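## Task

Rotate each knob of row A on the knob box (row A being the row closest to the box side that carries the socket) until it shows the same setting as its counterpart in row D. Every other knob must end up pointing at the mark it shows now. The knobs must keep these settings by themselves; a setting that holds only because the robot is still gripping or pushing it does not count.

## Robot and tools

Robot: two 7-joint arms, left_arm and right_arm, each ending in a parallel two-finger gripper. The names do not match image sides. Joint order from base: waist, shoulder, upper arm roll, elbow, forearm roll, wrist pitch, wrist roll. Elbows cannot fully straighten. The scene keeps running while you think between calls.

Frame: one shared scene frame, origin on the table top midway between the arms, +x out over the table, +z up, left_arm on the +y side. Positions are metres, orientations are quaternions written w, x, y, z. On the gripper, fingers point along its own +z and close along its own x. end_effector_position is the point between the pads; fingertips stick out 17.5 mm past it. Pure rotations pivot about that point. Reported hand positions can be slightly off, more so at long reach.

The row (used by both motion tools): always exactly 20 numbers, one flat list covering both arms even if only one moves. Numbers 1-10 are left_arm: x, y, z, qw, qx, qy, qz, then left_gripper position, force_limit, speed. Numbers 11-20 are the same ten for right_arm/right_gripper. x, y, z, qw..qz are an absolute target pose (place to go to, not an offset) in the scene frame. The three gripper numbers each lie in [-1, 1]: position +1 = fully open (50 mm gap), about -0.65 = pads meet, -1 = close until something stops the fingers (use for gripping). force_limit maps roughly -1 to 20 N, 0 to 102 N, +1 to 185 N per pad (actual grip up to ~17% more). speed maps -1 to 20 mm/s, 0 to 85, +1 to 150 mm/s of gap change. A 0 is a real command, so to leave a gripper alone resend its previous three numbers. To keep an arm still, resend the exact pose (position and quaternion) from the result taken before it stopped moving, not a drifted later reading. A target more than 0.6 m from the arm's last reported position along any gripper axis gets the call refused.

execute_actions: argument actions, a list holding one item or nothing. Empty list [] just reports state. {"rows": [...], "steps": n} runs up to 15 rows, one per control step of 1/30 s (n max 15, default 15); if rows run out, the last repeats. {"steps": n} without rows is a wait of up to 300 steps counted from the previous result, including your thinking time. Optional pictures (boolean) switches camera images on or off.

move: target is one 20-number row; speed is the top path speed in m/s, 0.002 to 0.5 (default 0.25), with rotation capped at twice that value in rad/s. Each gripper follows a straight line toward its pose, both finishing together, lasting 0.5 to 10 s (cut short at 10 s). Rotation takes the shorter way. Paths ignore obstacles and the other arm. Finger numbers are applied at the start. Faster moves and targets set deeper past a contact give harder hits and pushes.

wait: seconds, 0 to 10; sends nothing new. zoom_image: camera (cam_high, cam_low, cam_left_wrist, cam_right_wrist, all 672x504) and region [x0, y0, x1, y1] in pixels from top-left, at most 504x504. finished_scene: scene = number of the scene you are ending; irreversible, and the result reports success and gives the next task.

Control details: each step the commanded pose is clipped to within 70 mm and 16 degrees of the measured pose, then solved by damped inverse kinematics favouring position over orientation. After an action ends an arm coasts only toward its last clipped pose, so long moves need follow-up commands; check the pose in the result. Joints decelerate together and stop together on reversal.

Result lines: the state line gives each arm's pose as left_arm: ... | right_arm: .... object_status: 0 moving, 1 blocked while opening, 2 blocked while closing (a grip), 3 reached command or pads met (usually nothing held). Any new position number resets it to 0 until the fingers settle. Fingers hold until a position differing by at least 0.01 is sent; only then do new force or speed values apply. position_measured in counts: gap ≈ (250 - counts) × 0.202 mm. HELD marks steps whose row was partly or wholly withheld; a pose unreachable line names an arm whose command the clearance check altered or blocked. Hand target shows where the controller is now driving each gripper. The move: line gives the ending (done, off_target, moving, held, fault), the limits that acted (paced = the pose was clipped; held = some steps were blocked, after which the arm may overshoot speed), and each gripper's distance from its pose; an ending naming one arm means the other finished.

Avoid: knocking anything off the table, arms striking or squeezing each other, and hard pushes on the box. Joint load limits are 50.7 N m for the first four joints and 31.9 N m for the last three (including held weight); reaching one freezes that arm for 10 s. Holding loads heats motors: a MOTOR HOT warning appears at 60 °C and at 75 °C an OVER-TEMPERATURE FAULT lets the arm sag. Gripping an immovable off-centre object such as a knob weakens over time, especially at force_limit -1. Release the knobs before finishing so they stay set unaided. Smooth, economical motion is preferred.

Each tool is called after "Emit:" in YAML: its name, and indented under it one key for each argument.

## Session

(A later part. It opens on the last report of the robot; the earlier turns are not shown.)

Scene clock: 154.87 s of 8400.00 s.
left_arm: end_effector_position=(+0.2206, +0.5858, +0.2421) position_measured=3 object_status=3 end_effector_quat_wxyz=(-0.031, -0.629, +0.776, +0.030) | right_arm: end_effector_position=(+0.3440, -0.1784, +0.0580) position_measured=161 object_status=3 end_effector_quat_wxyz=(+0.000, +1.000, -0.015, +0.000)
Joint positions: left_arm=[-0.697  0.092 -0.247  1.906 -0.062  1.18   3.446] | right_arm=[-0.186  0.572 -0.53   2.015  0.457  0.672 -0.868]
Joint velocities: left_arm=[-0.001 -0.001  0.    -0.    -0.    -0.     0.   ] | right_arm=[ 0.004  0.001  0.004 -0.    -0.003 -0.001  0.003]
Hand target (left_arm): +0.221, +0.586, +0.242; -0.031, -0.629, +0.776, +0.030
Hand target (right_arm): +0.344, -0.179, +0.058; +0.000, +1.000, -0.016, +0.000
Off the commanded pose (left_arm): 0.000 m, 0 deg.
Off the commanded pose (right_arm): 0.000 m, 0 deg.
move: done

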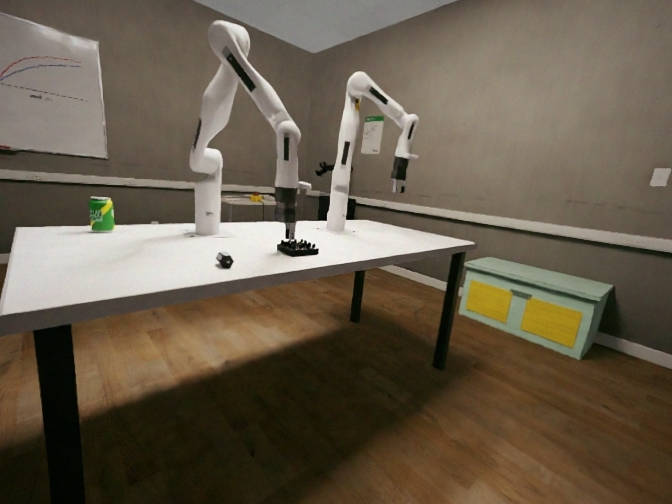

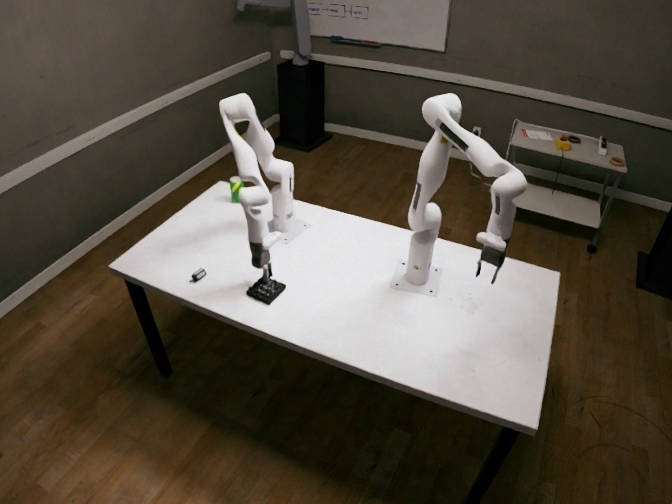

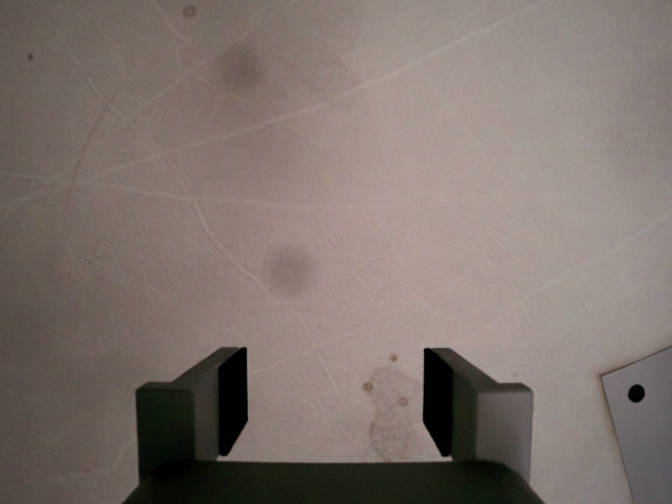

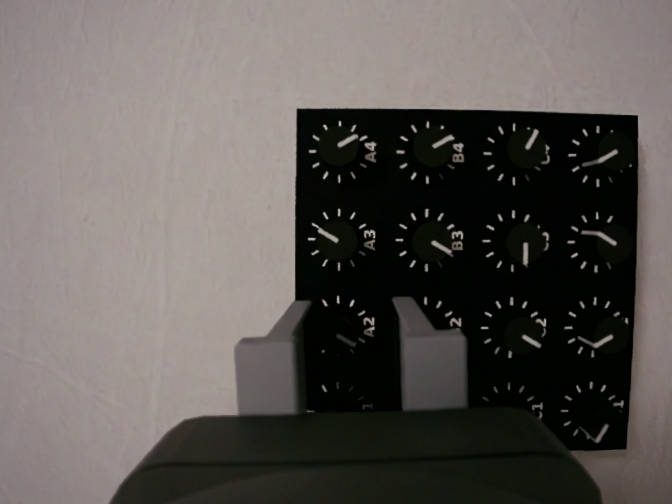

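Emit:
move:
  target: [0.2206,0.5858,0.2421,-0.031,-0.629,0.776,0.030,1,0,0,0.3398,-0.1785,0.056,0,0.9999,-0.0157,0,-0.06,-1,0.5]
  speed: 0.03

Emit:
move:
  target: [0.2206,0.5858,0.2421,-0.031,-0.629,0.776,0.030,1,0,0,0.3398,-0.1785,0.044,0,0.9999,-0.0157,0,-0.06,-1,0.5]
  speed: 0.02

Emit:
zoom_image:
  camera: "cam_right_wrist"
  region: [250, 240, 450, 420]

Emit:
zoom_image:
  camera: "cam_high"
  region: [270, 210, 330, 270]

Scene clock: 170.90 s of 8400.00 s.
left_arm: end_effector_position=(+0.2206, +0.5858, +0.2421) position_measured=3 object_status=3 end_effector_quat_wxyz=(-0.031, -0.629, +0.776, +0.030) | right_arm: end_effector_position=(+0.3398, -0.1785, +0.0560) position_measured=161 object_status=3 end_effector_quat_wxyz=(+0.000, +1.000, -0.016, -0.000)
Joint positions: left_arm=[-0.697  0.092 -0.247  1.906 -0.062  1.18   3.446] | right_arm=[-0.19   0.57  -0.527  2.03   0.46   0.658 -0.877]
Joint velocities: left_arm=[ 0.    -0.     0.    -0.     0.001  0.    -0.001] | right_arm=[-0.    -0.001 -0.001  0.     0.     0.001  0.   ]
Hand target (left_arm): +0.221, +0.586, +0.242; -0.031, -0.629, +0.776, +0.030
Hand target (right_arm): +0.340, -0.179, +0.056; +0.000, +1.000, -0.016, +0.000
Off the commanded pose (left_arm): 0.000 m, 0 deg.
Off the commanded pose (right_arm): 0.000 m, 0 deg.
After step 90, 12.33 s passed at rest.
move: done

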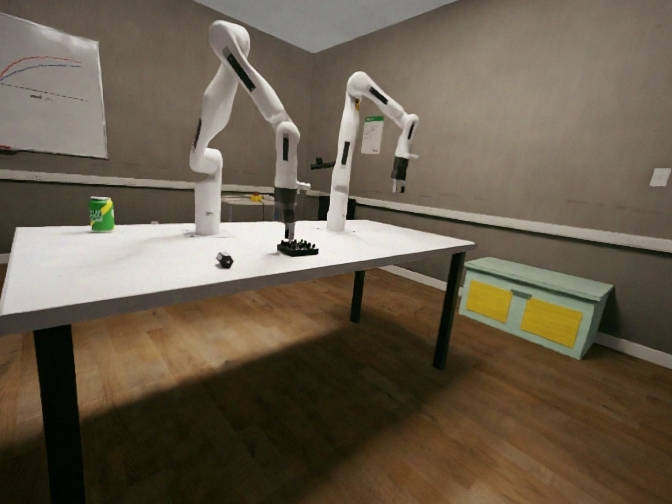

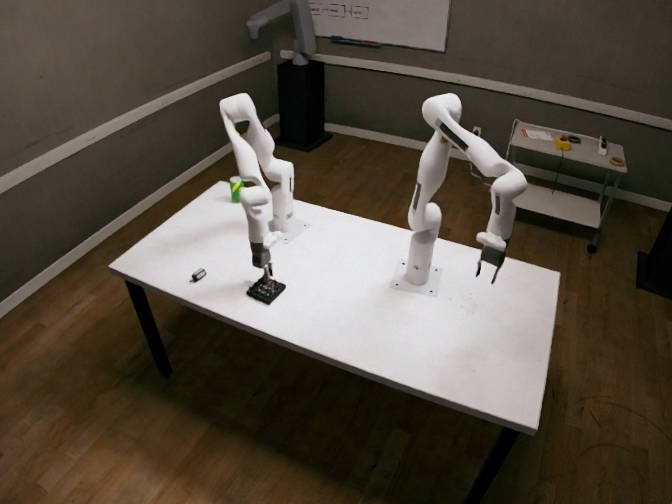

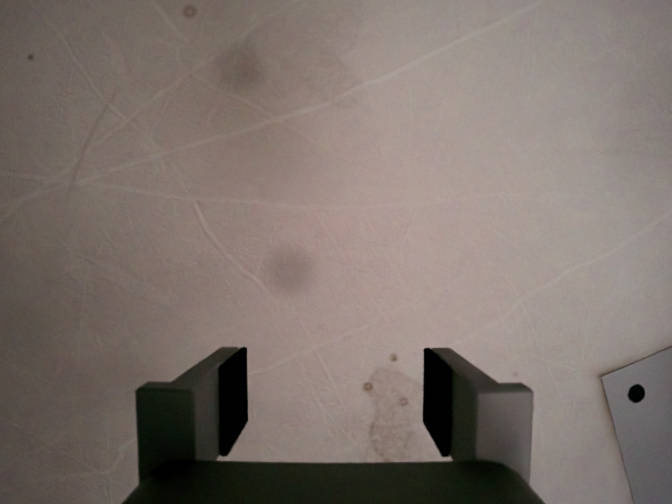

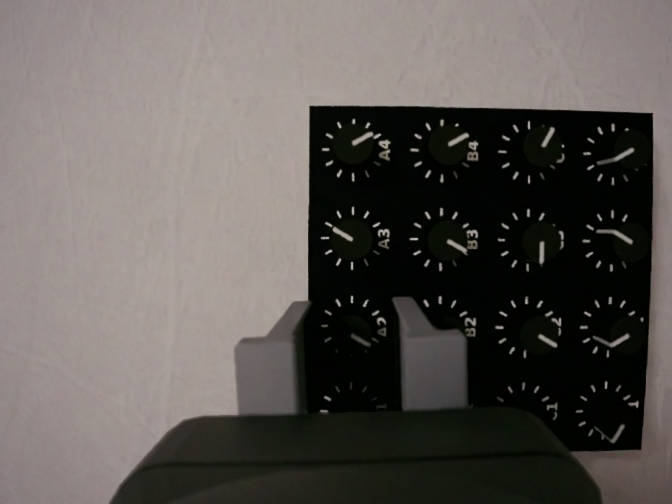

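Scene clock: 171.73 s of 8400.00 s.
left_arm: end_effector_position=(+0.2206, +0.5858, +0.2421) position_measured=3 object_status=3 end_effector_quat_wxyz=(-0.031, -0.629, +0.776, +0.030) | right_arm: end_effector_position=(+0.3399, -0.1786, +0.0441) position_measured=161 object_status=3 end_effector_quat_wxyz=(+0.000, +1.000, -0.016, +0.000)
Joint positions: left_arm=[-0.697  0.092 -0.247  1.906 -0.062  1.18   3.446] | right_arm=[-0.206  0.594 -0.507  2.04   0.484  0.625 -0.898]
Joint velocities: left_arm=[-0.     0.001  0.002 -0.001  0.    -0.     0.   ] | right_arm=[-0.001  0.003 -0.001  0.    -0.002 -0.001 -0.001]
Hand target (left_arm): +0.221, +0.586, +0.242; -0.031, -0.629, +0.776, +0.030
Hand target (right_arm): +0.340, -0.179, +0.044; +0.000, +1.000, -0.016, +0.000
Off the commanded pose (left_arm): 0.000 m, 0 deg.
Off the commanded pose (right_arm): 0.000 m, 0 deg.
move: done

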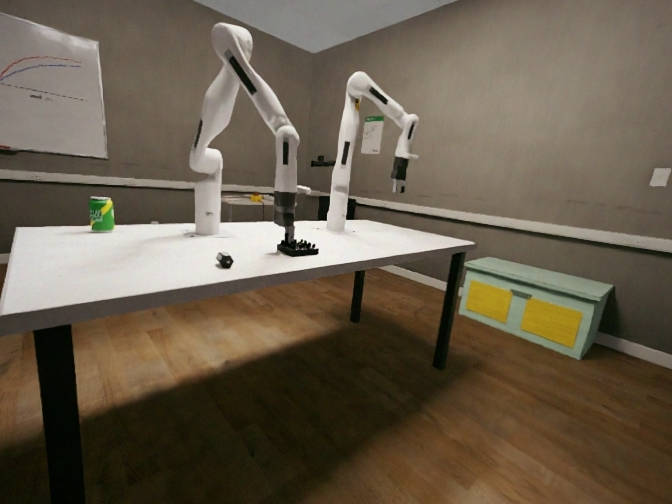

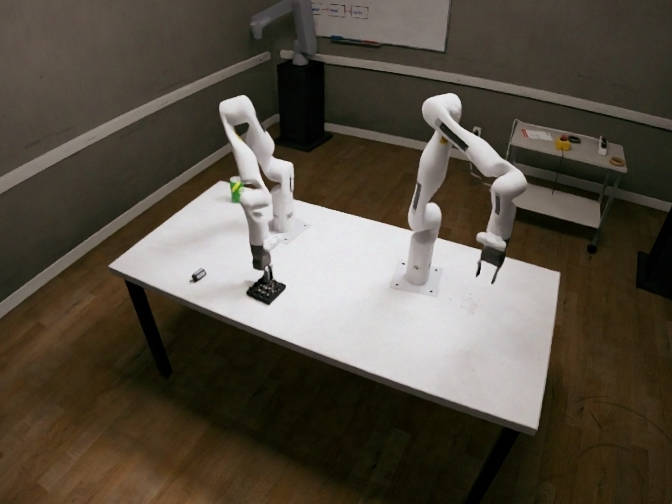

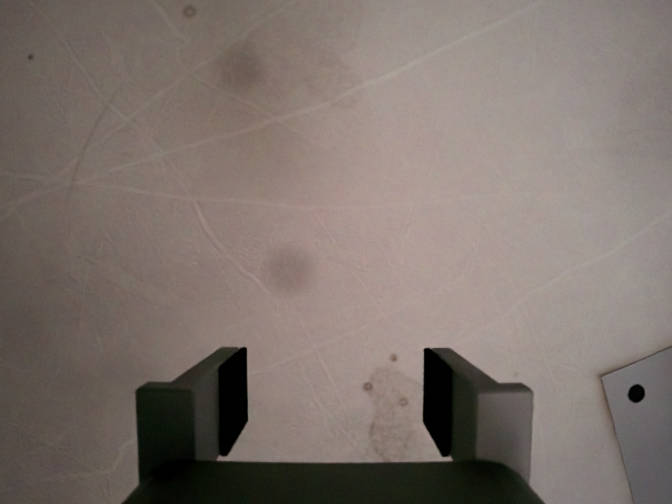

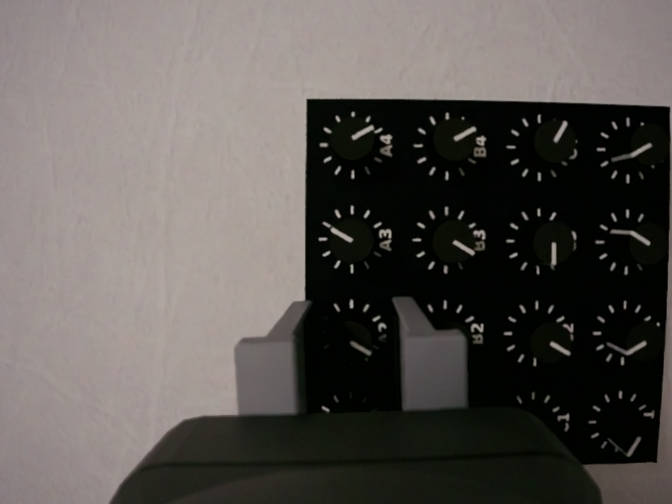

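Region (250, 240, 450, 420) of cam_right_wrist's 672x504 image, scaled by 2.520; it fills the top 454 rows of this view, and the rest is white.

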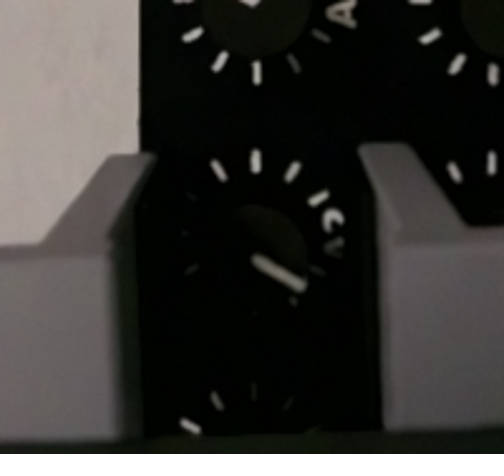

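Region (270, 210, 330, 270) of cam_high's 672x504 image, scaled by 8.400, with more detail than that image has.

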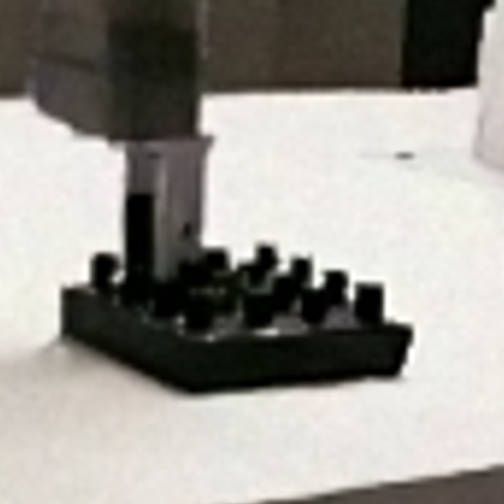

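Emit:
move:
  target: [0.2206,0.5858,0.2421,-0.031,-0.629,0.776,0.030,1,0,0,0.3398,-0.1785,0.044,0,0.9999,-0.0157,0,-1,-0.8,-0.8]

Scene clock: 177.63 s of 8400.00 s.
left_arm: end_effector_position=(+0.2206, +0.5858, +0.2421) position_measured=3 object_status=3 end_effector_quat_wxyz=(-0.031, -0.629, +0.776, +0.030) | right_arm: end_effector_position=(+0.3393, -0.1785, +0.0439) position_measured=199 object_status=2 end_effector_quat_wxyz=(+0.000, +1.000, -0.016, -0.000)
Joint positions: left_arm=[-0.697  0.092 -0.247  1.906 -0.062  1.18   3.446] | right_arm=[-0.206  0.594 -0.507  2.041  0.483  0.625 -0.898]
Joint velocities: left_arm=[ 0.    -0.    -0.    -0.    -0.001  0.    -0.001] | right_arm=[-0.    -0.    -0.     0.     0.001  0.001  0.   ]
Hand target (left_arm): +0.221, +0.586, +0.242; -0.031, -0.629, +0.776, +0.030
Hand target (right_arm): +0.340, -0.179, +0.044; +0.000, +1.000, -0.016, -0.000
Off the commanded pose (left_arm): 0.000 m, 0 deg.
Off the commanded pose (right_arm): 0.001 m, 0 deg.
After step 90, 2.20 s passed at rest.
move: done

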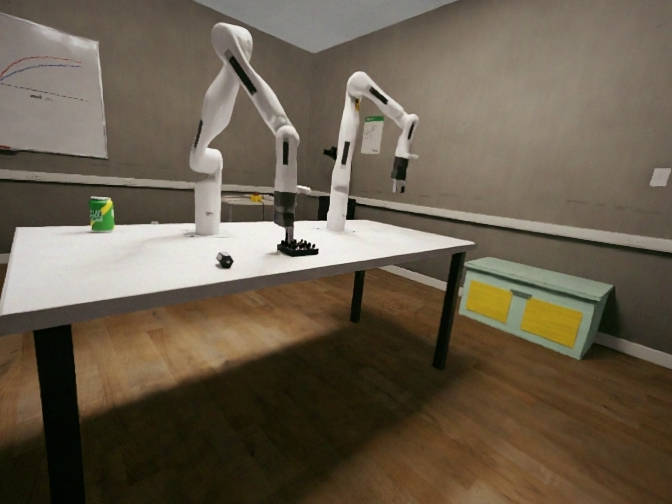

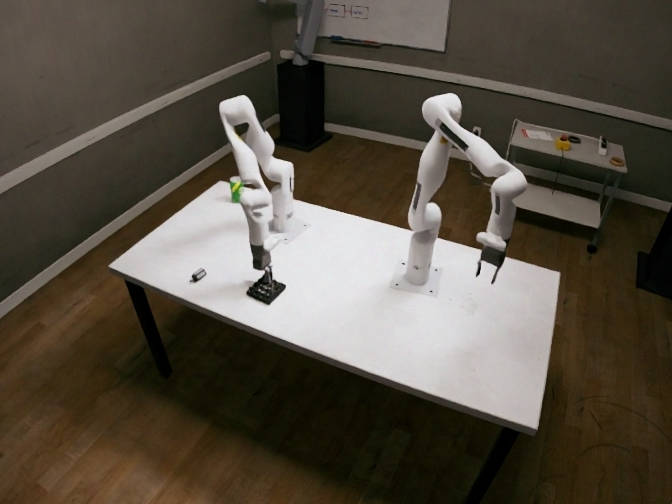

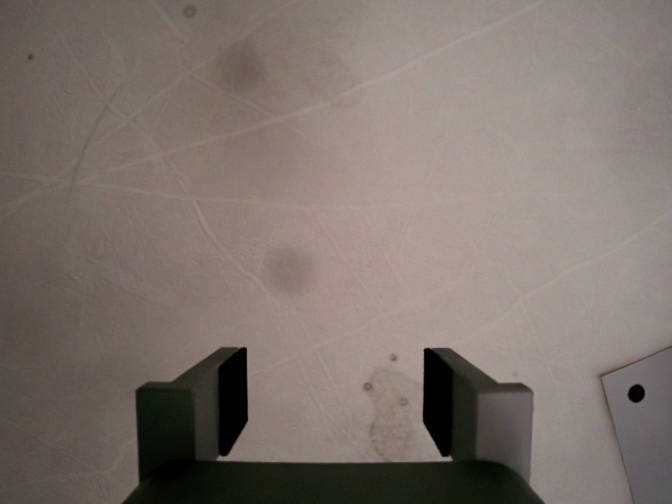

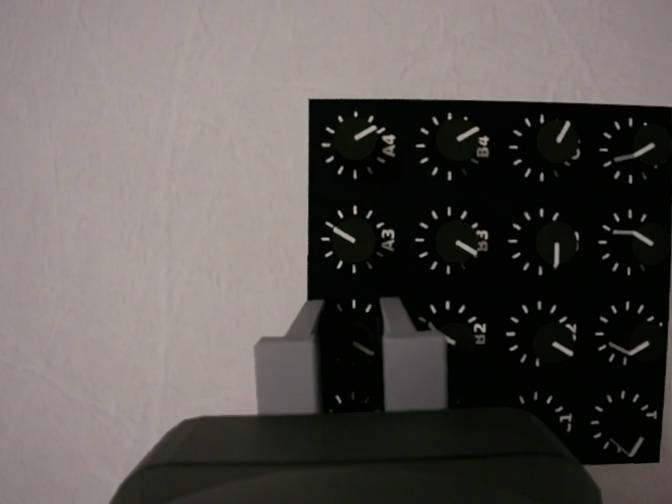

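Emit:
move:
  target: [0.2206,0.5858,0.2421,-0.031,-0.629,0.776,0.030,1,0,0,0.3395,-0.1785,0.044,0,0.858,-0.5135,0,-1,-0.8,-0.8]
  speed: 0.2

Scene clock: 184.33 s of 8400.00 s.
left_arm: end_effector_position=(+0.2206, +0.5858, +0.2421) position_measured=3 object_status=3 end_effector_quat_wxyz=(-0.031, -0.629, +0.776, +0.030) | right_arm: end_effector_position=(+0.3387, -0.1781, +0.0440) position_measured=199 object_status=2 end_effector_quat_wxyz=(+0.000, +0.858, -0.513, -0.001)
Joint positions: left_arm=[-0.697  0.092 -0.247  1.906 -0.062  1.18   3.446] | right_arm=[-0.47   0.532 -0.214  2.098  0.212  0.532 -1.744]
Joint velocities: left_arm=[ 0.    -0.002  0.    -0.    -0.     0.     0.001] | right_arm=[-0.003  0.     0.001  0.     0.003  0.001 -0.003]
Hand target (left_arm): +0.221, +0.586, +0.242; -0.031, -0.629, +0.776, +0.030
Hand target (right_arm): +0.339, -0.178, +0.044; -0.000, +0.858, -0.514, -0.000
Off the commanded pose (left_arm): 0.000 m, 0 deg.
Off the commanded pose (right_arm): 0.001 m, 0 deg.
After step 90, 0.80 s passed at rest.
move: done

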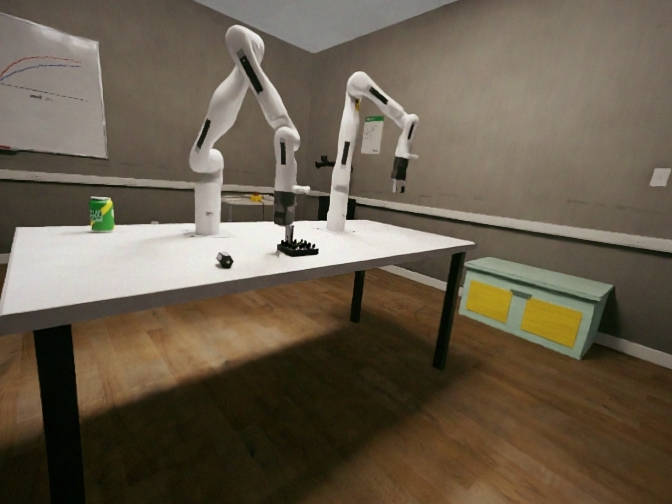

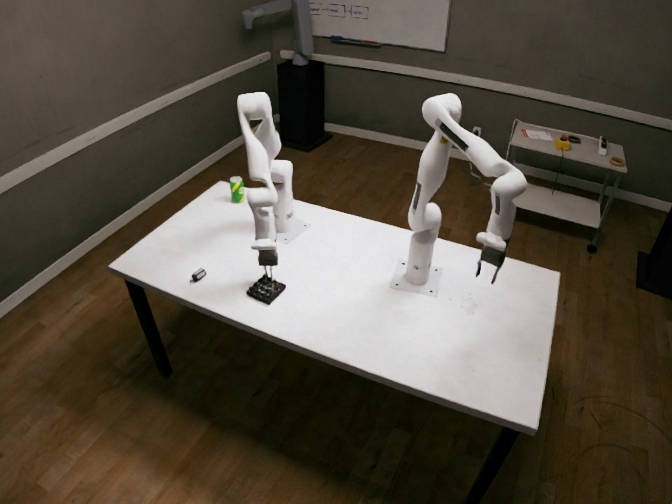

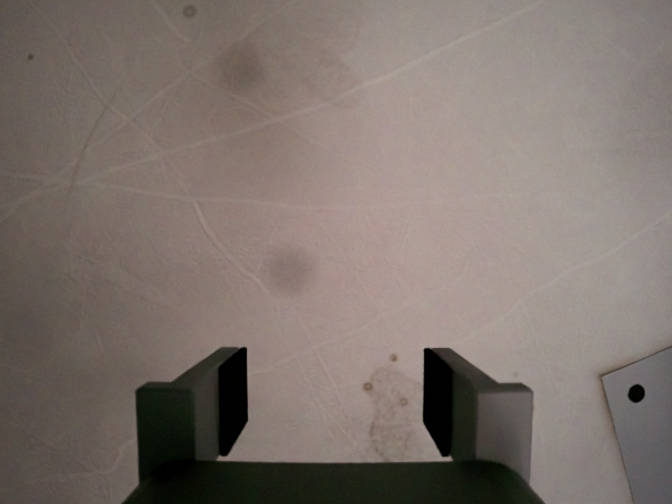

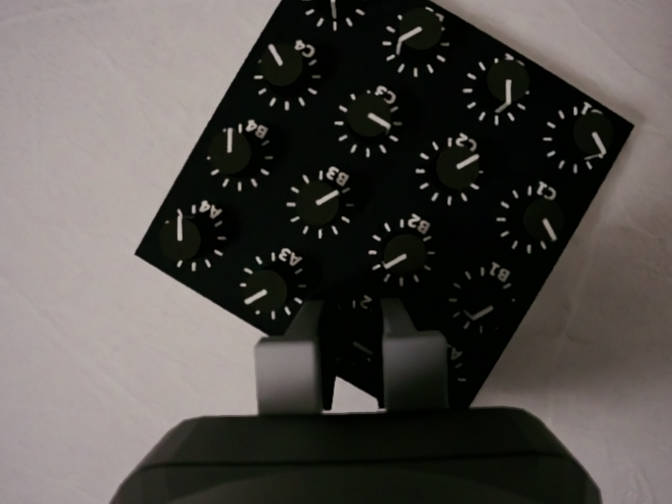

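Emit:
move:
  target: [0.2206,0.5858,0.2421,-0.031,-0.629,0.776,0.030,1,0,0,0.339,-0.1783,0.044,0,0.4863,-0.8738,0,-1,-0.8,-0.8]
  speed: 0.2

Emit:
move:
  target: [0.2206,0.5858,0.2421,-0.031,-0.629,0.776,0.030,1,0,0,0.339,-0.1783,0.044,0,0.4863,-0.8738,0,-0.08,-0.8,0]

Emit:
move:
  target: [0.2206,0.5858,0.2421,-0.031,-0.629,0.776,0.030,1,0,0,0.339,-0.1783,0.06,0,0.4863,-0.8738,0,-0.08,-0.8,0]
  speed: 0.04

Emit:
zoom_image:
  camera: "cam_right_wrist"
  region: [200, 150, 500, 420]

Scene clock: 197.13 s of 8400.00 s.
left_arm: end_effector_position=(+0.2206, +0.5858, +0.2421) position_measured=3 object_status=3 end_effector_quat_wxyz=(-0.031, -0.629, +0.776, +0.030) | right_arm: end_effector_position=(+0.3388, -0.1778, +0.0441) position_measured=199 object_status=2 end_effector_quat_wxyz=(+0.000, -0.486, +0.874, +0.000)
Joint positions: left_arm=[-0.697  0.092 -0.247  1.906 -0.062  1.18   3.446] | right_arm=[-0.751  0.541  0.085  2.072 -0.088  0.532 -2.554]
Joint velocities: left_arm=[ 0.    -0.001 -0.001  0.001  0.     0.    -0.   ] | right_arm=[-0.002 -0.001  0.001 -0.001  0.003  0.001 -0.001]
Hand target (left_arm): +0.221, +0.586, +0.242; -0.031, -0.629, +0.776, +0.030
Hand target (right_arm): +0.339, -0.178, +0.044; +0.000, -0.486, +0.874, +0.000
Off the commanded pose (left_arm): 0.000 m, 0 deg.
Off the commanded pose (right_arm): 0.001 m, 0 deg.
After step 90, 6.87 s passed at rest.
move: done

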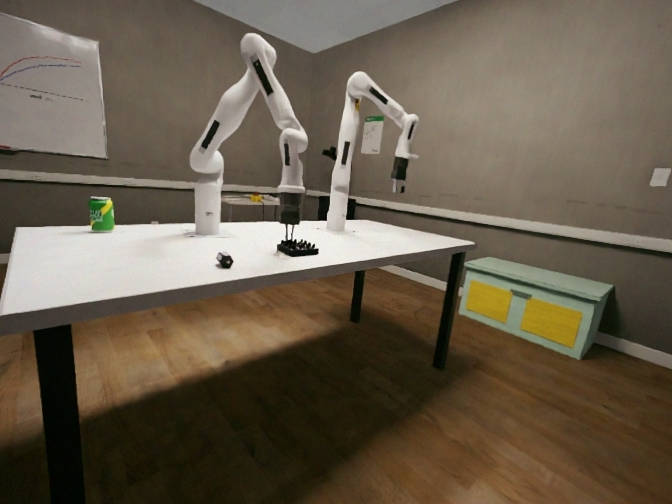

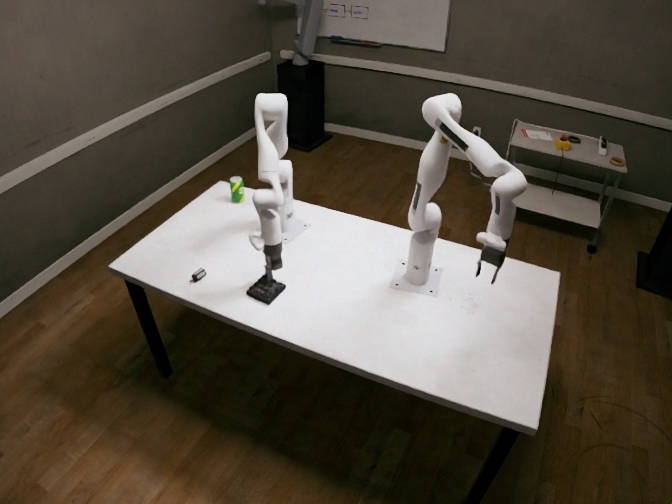

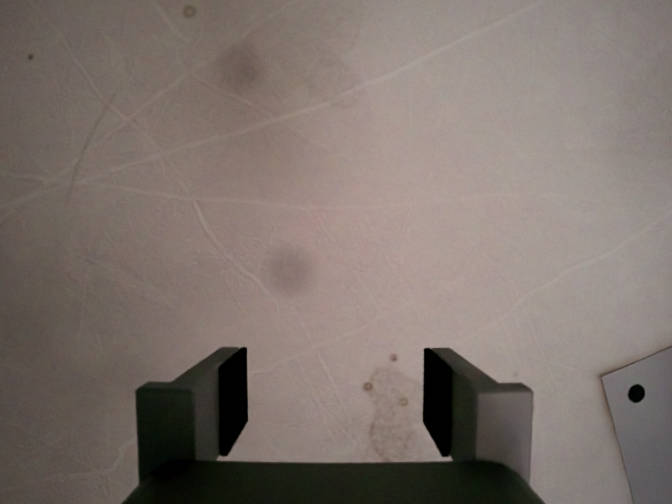

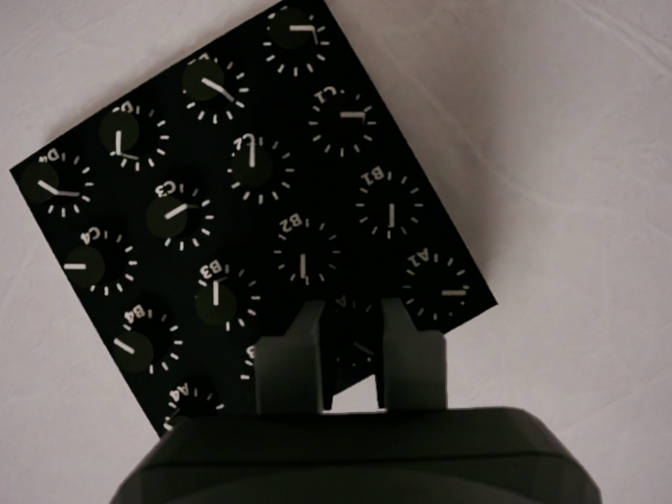

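Scene clock: 197.83 s of 8400.00 s.
left_arm: end_effector_position=(+0.2206, +0.5858, +0.2421) position_measured=3 object_status=3 end_effector_quat_wxyz=(-0.031, -0.629, +0.776, +0.030) | right_arm: end_effector_position=(+0.3390, -0.1783, +0.0440) position_measured=165 object_status=3 end_effector_quat_wxyz=(+0.000, -0.486, +0.874, -0.000)
Joint positions: left_arm=[-0.697  0.092 -0.247  1.906 -0.062  1.18   3.446] | right_arm=[-0.751  0.541  0.086  2.072 -0.087  0.531 -2.554]
Joint velocities: left_arm=[ 0.    -0.001  0.001  0.     0.001  0.     0.   ] | right_arm=[-0.    -0.     0.     0.    -0.001 -0.001  0.   ]
Hand target (left_arm): +0.221, +0.586, +0.242; -0.031, -0.629, +0.776, +0.030
Hand target (right_arm): +0.339, -0.178, +0.044; +0.000, -0.486, +0.874, -0.000
Off the commanded pose (left_arm): 0.000 m, 0 deg.
Off the commanded pose (right_arm): 0.000 m, 0 deg.
move: done

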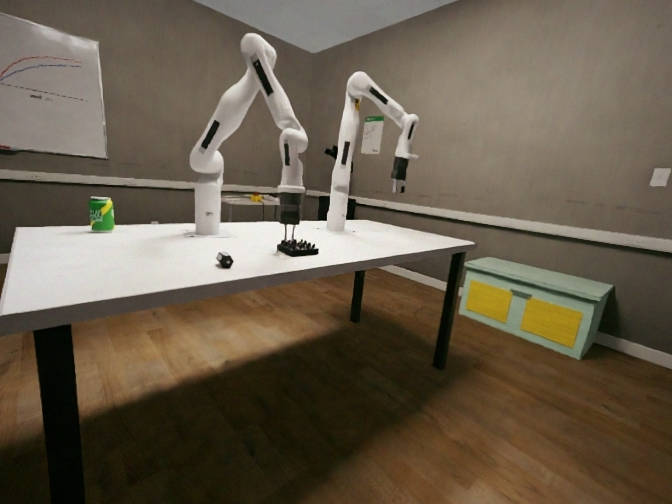

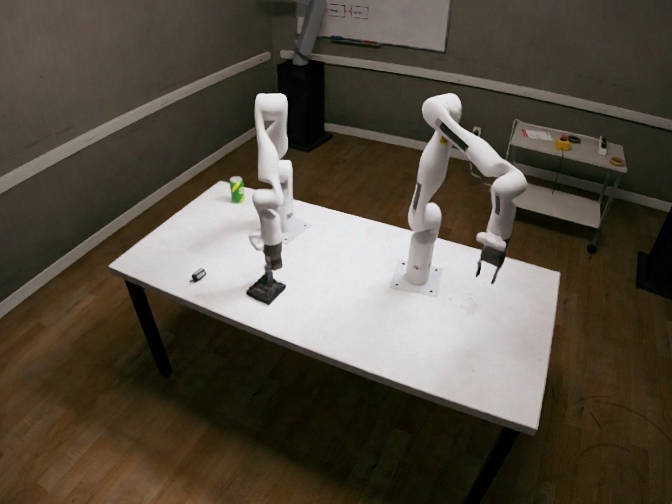

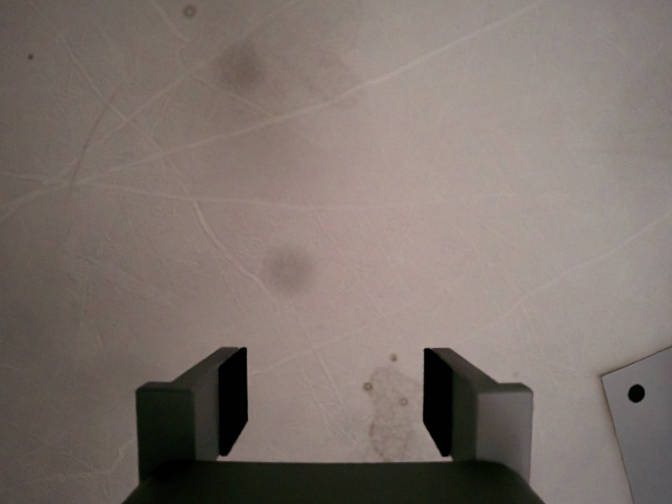

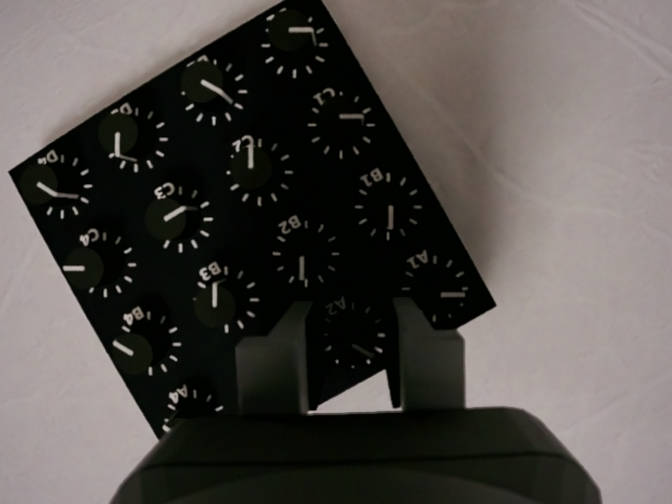

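Scene clock: 198.53 s of 8400.00 s.
left_arm: end_effector_position=(+0.2206, +0.5858, +0.2421) position_measured=3 object_status=3 end_effector_quat_wxyz=(-0.031, -0.629, +0.776, +0.030) | right_arm: end_effector_position=(+0.3390, -0.1784, +0.0599) position_measured=165 object_status=3 end_effector_quat_wxyz=(-0.000, -0.486, +0.874, +0.000)
Joint positions: left_arm=[-0.697  0.092 -0.247  1.906 -0.062  1.18   3.446] | right_arm=[-0.756  0.505  0.093  2.059 -0.082  0.581 -2.559]
Joint velocities: left_arm=[ 0.     0.     0.001 -0.    -0.001  0.     0.   ] | right_arm=[-0.001 -0.005 -0.    -0.     0.    -0.    -0.   ]
Hand target (left_arm): +0.221, +0.586, +0.242; -0.031, -0.629, +0.776, +0.030
Hand target (right_arm): +0.339, -0.178, +0.060; -0.000, -0.486, +0.874, +0.000
Off the commanded pose (left_arm): 0.000 m, 0 deg.
Off the commanded pose (right_arm): 0.000 m, 0 deg.
move: done

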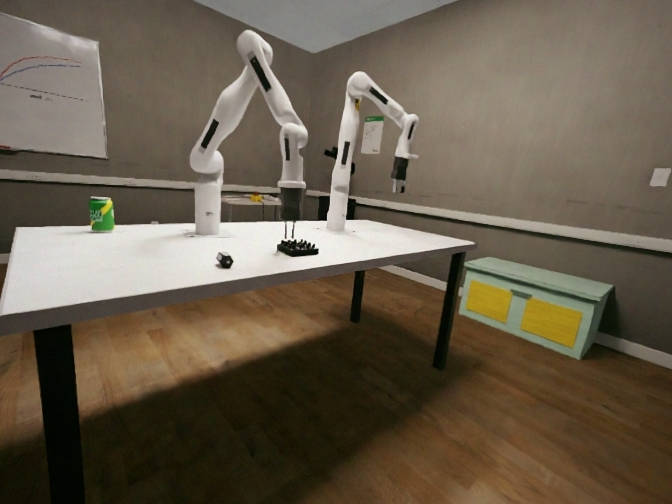

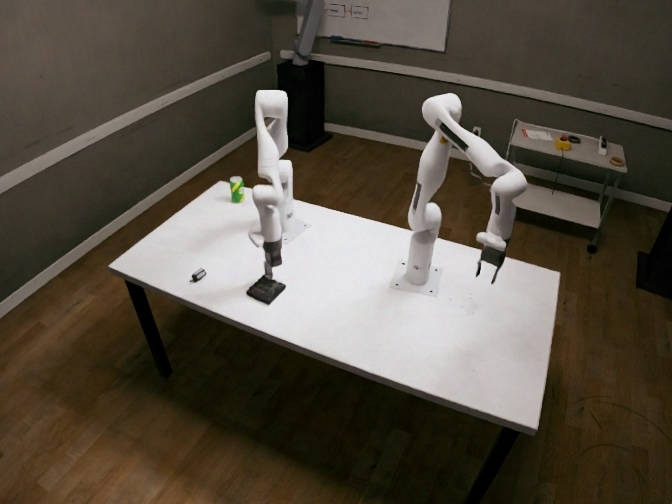

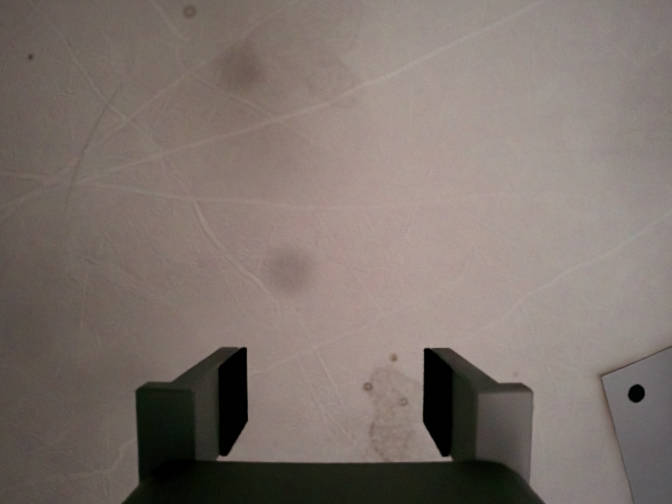

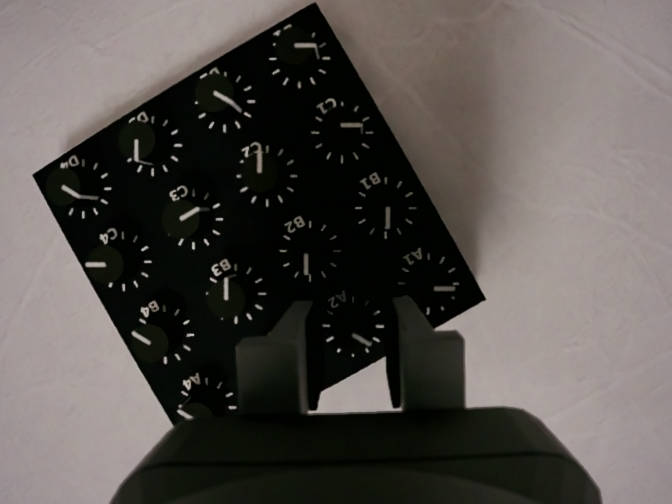

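Region (200, 150, 500, 420) of cam_right_wrist's 672x504 image, scaled by 1.680; it fills the top 454 rows of this view, and the rest is white.

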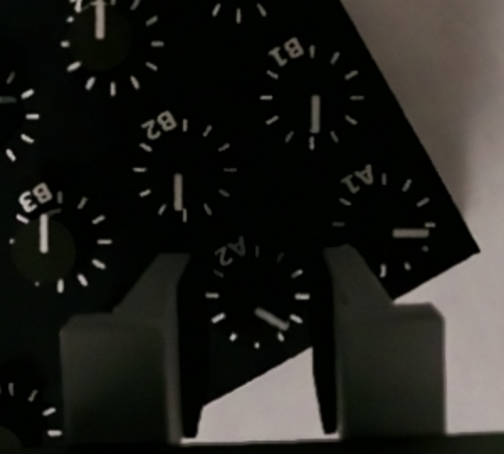

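Emit:
move:
  target: [0.2206,0.5858,0.2421,-0.031,-0.629,0.776,0.030,1,0,0,0.3406,-0.1279,0.06,0,0.4863,-0.8738,0,-0.08,-0.8,0]
  speed: 0.08

Emit:
zoom_image:
  camera: "cam_right_wrist"
  region: [250, 240, 450, 420]

Scene clock: 206.17 s of 8400.00 s.
left_arm: end_effector_position=(+0.2206, +0.5858, +0.2421) position_measured=3 object_status=3 end_effector_quat_wxyz=(-0.031, -0.629, +0.776, +0.030) | right_arm: end_effector_position=(+0.3408, -0.1282, +0.0601) position_measured=165 object_status=3 end_effector_quat_wxyz=(+0.000, -0.486, +0.874, -0.000)
Joint positions: left_arm=[-0.697  0.092 -0.247  1.906 -0.062  1.18   3.446] | right_arm=[-0.865  0.543  0.099  1.975 -0.086  0.627 -2.664]
Joint velocities: left_arm=[-0.     0.001 -0.001 -0.001  0.    -0.     0.   ] | right_arm=[-0.004  0.004 -0.004 -0.     0.003 -0.    -0.003]
Hand target (left_arm): +0.221, +0.586, +0.242; -0.031, -0.629, +0.776, +0.030
Hand target (right_arm): +0.341, -0.128, +0.060; +0.000, -0.486, +0.874, -0.000
Off the commanded pose (left_arm): 0.000 m, 0 deg.
Off the commanded pose (right_arm): 0.000 m, 0 deg.
After step 90, 3.73 s passed at rest.
move: done

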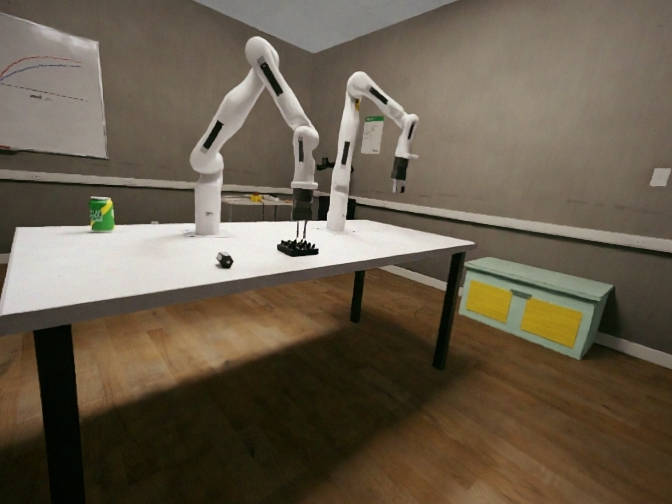

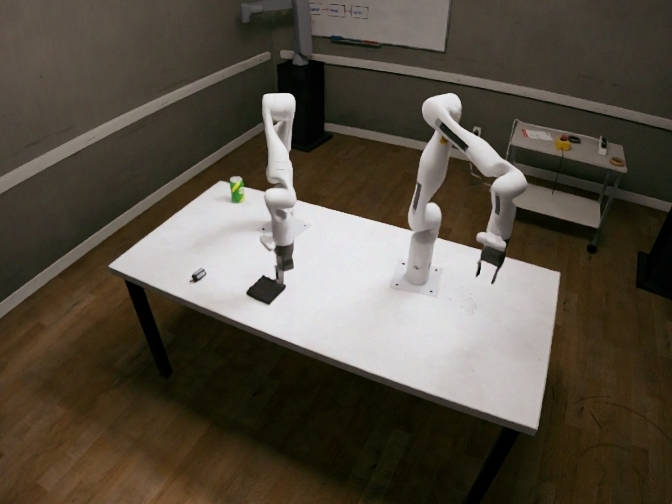

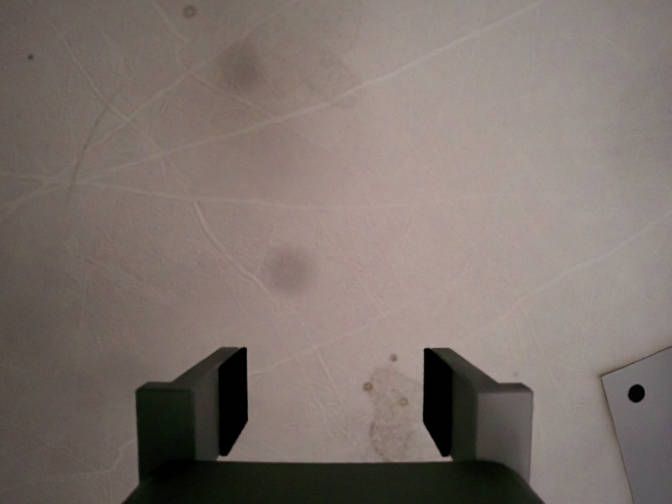

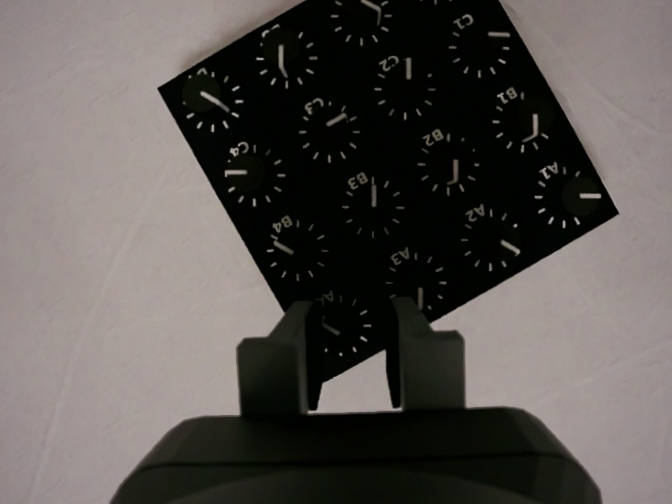

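Region (250, 240, 450, 420) of cam_right_wrist's 672x504 image, scaled by 2.520; it fills the top 454 rows of this view, and the rest is white.

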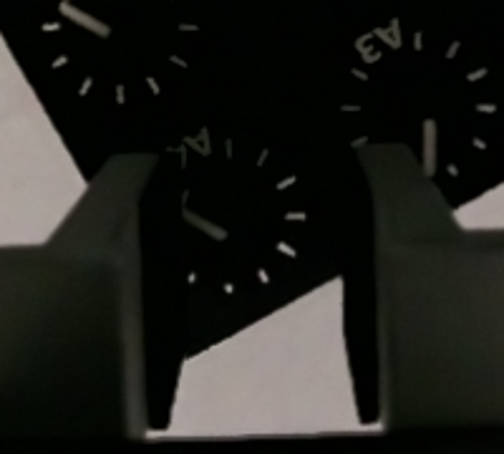

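Emit:
move:
  target: [0.2206,0.5858,0.2421,-0.031,-0.629,0.776,0.030,1,0,0,0.3427,-0.1248,0.058,0,0.4863,-0.8738,0,-0.08,-0.8,0]
  speed: 0.03

Emit:
zoom_image:
  camera: "cam_right_wrist"
  region: [250, 240, 450, 420]

Scene clock: 215.93 s of 8400.00 s.
left_arm: end_effector_position=(+0.2206, +0.5858, +0.2421) position_measured=3 object_status=3 end_effector_quat_wxyz=(-0.031, -0.629, +0.776, +0.030) | right_arm: end_effector_position=(+0.3427, -0.1248, +0.0580) position_measured=165 object_status=3 end_effector_quat_wxyz=(+0.000, -0.486, +0.874, -0.000)
Joint positions: left_arm=[-0.697  0.092 -0.247  1.906 -0.062  1.18   3.446] | right_arm=[-0.868  0.553  0.098  1.965 -0.087  0.627 -2.667]
Joint velocities: left_arm=[-0.     0.     0.002  0.001 -0.001  0.     0.001] | right_arm=[ 0.    -0.002 -0.     0.    -0.     0.001 -0.   ]
Hand target (left_arm): +0.221, +0.586, +0.242; -0.031, -0.629, +0.776, +0.030
Hand target (right_arm): +0.343, -0.125, +0.058; +0.000, -0.486, +0.874, -0.000
Off the commanded pose (left_arm): 0.000 m, 0 deg.
Off the commanded pose (right_arm): 0.000 m, 0 deg.
After step 90, 6.07 s passed at rest.
move: done

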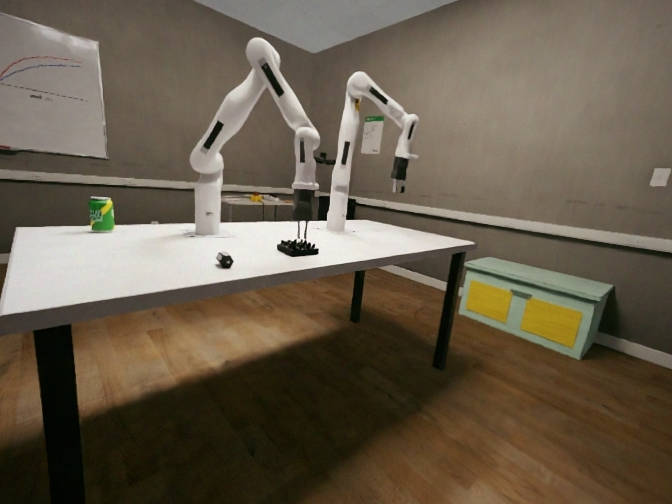

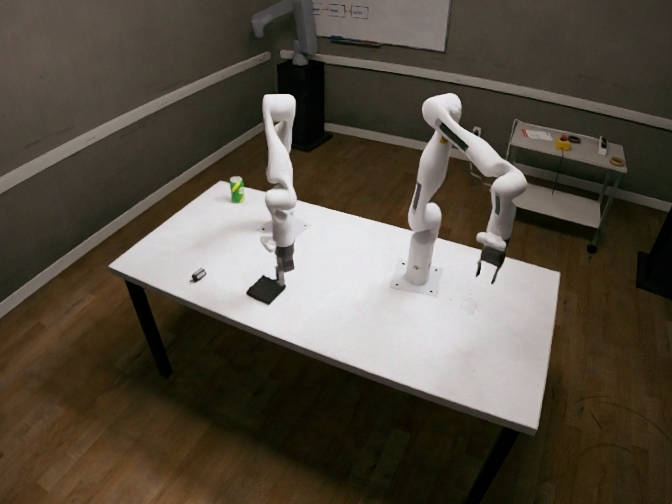

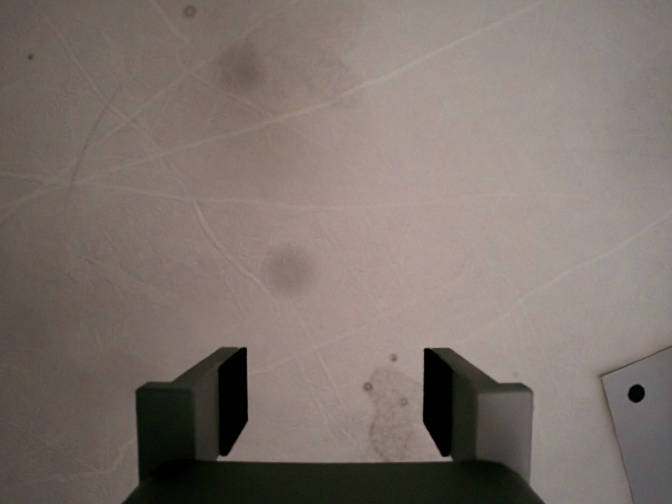

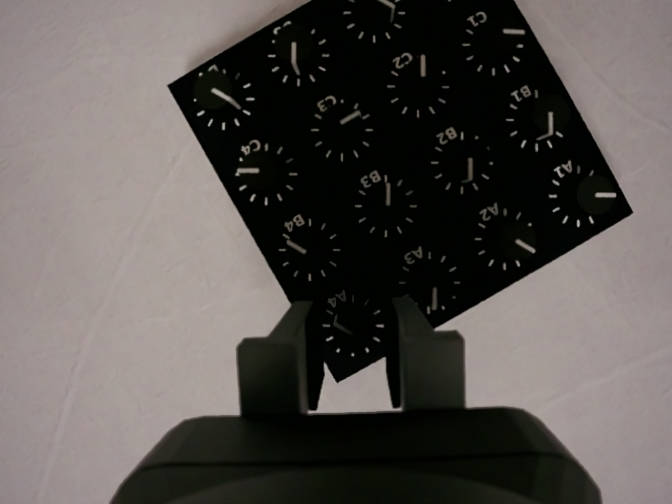

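Region (250, 240, 450, 420) of cam_right_wrist's 672x504 image, scaled by 2.520; it fills the top 454 rows of this view, and the rest is white.

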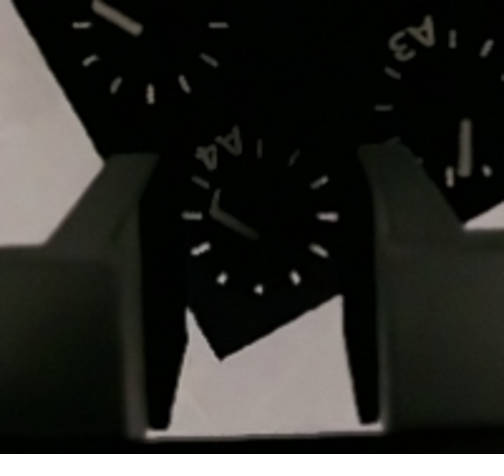

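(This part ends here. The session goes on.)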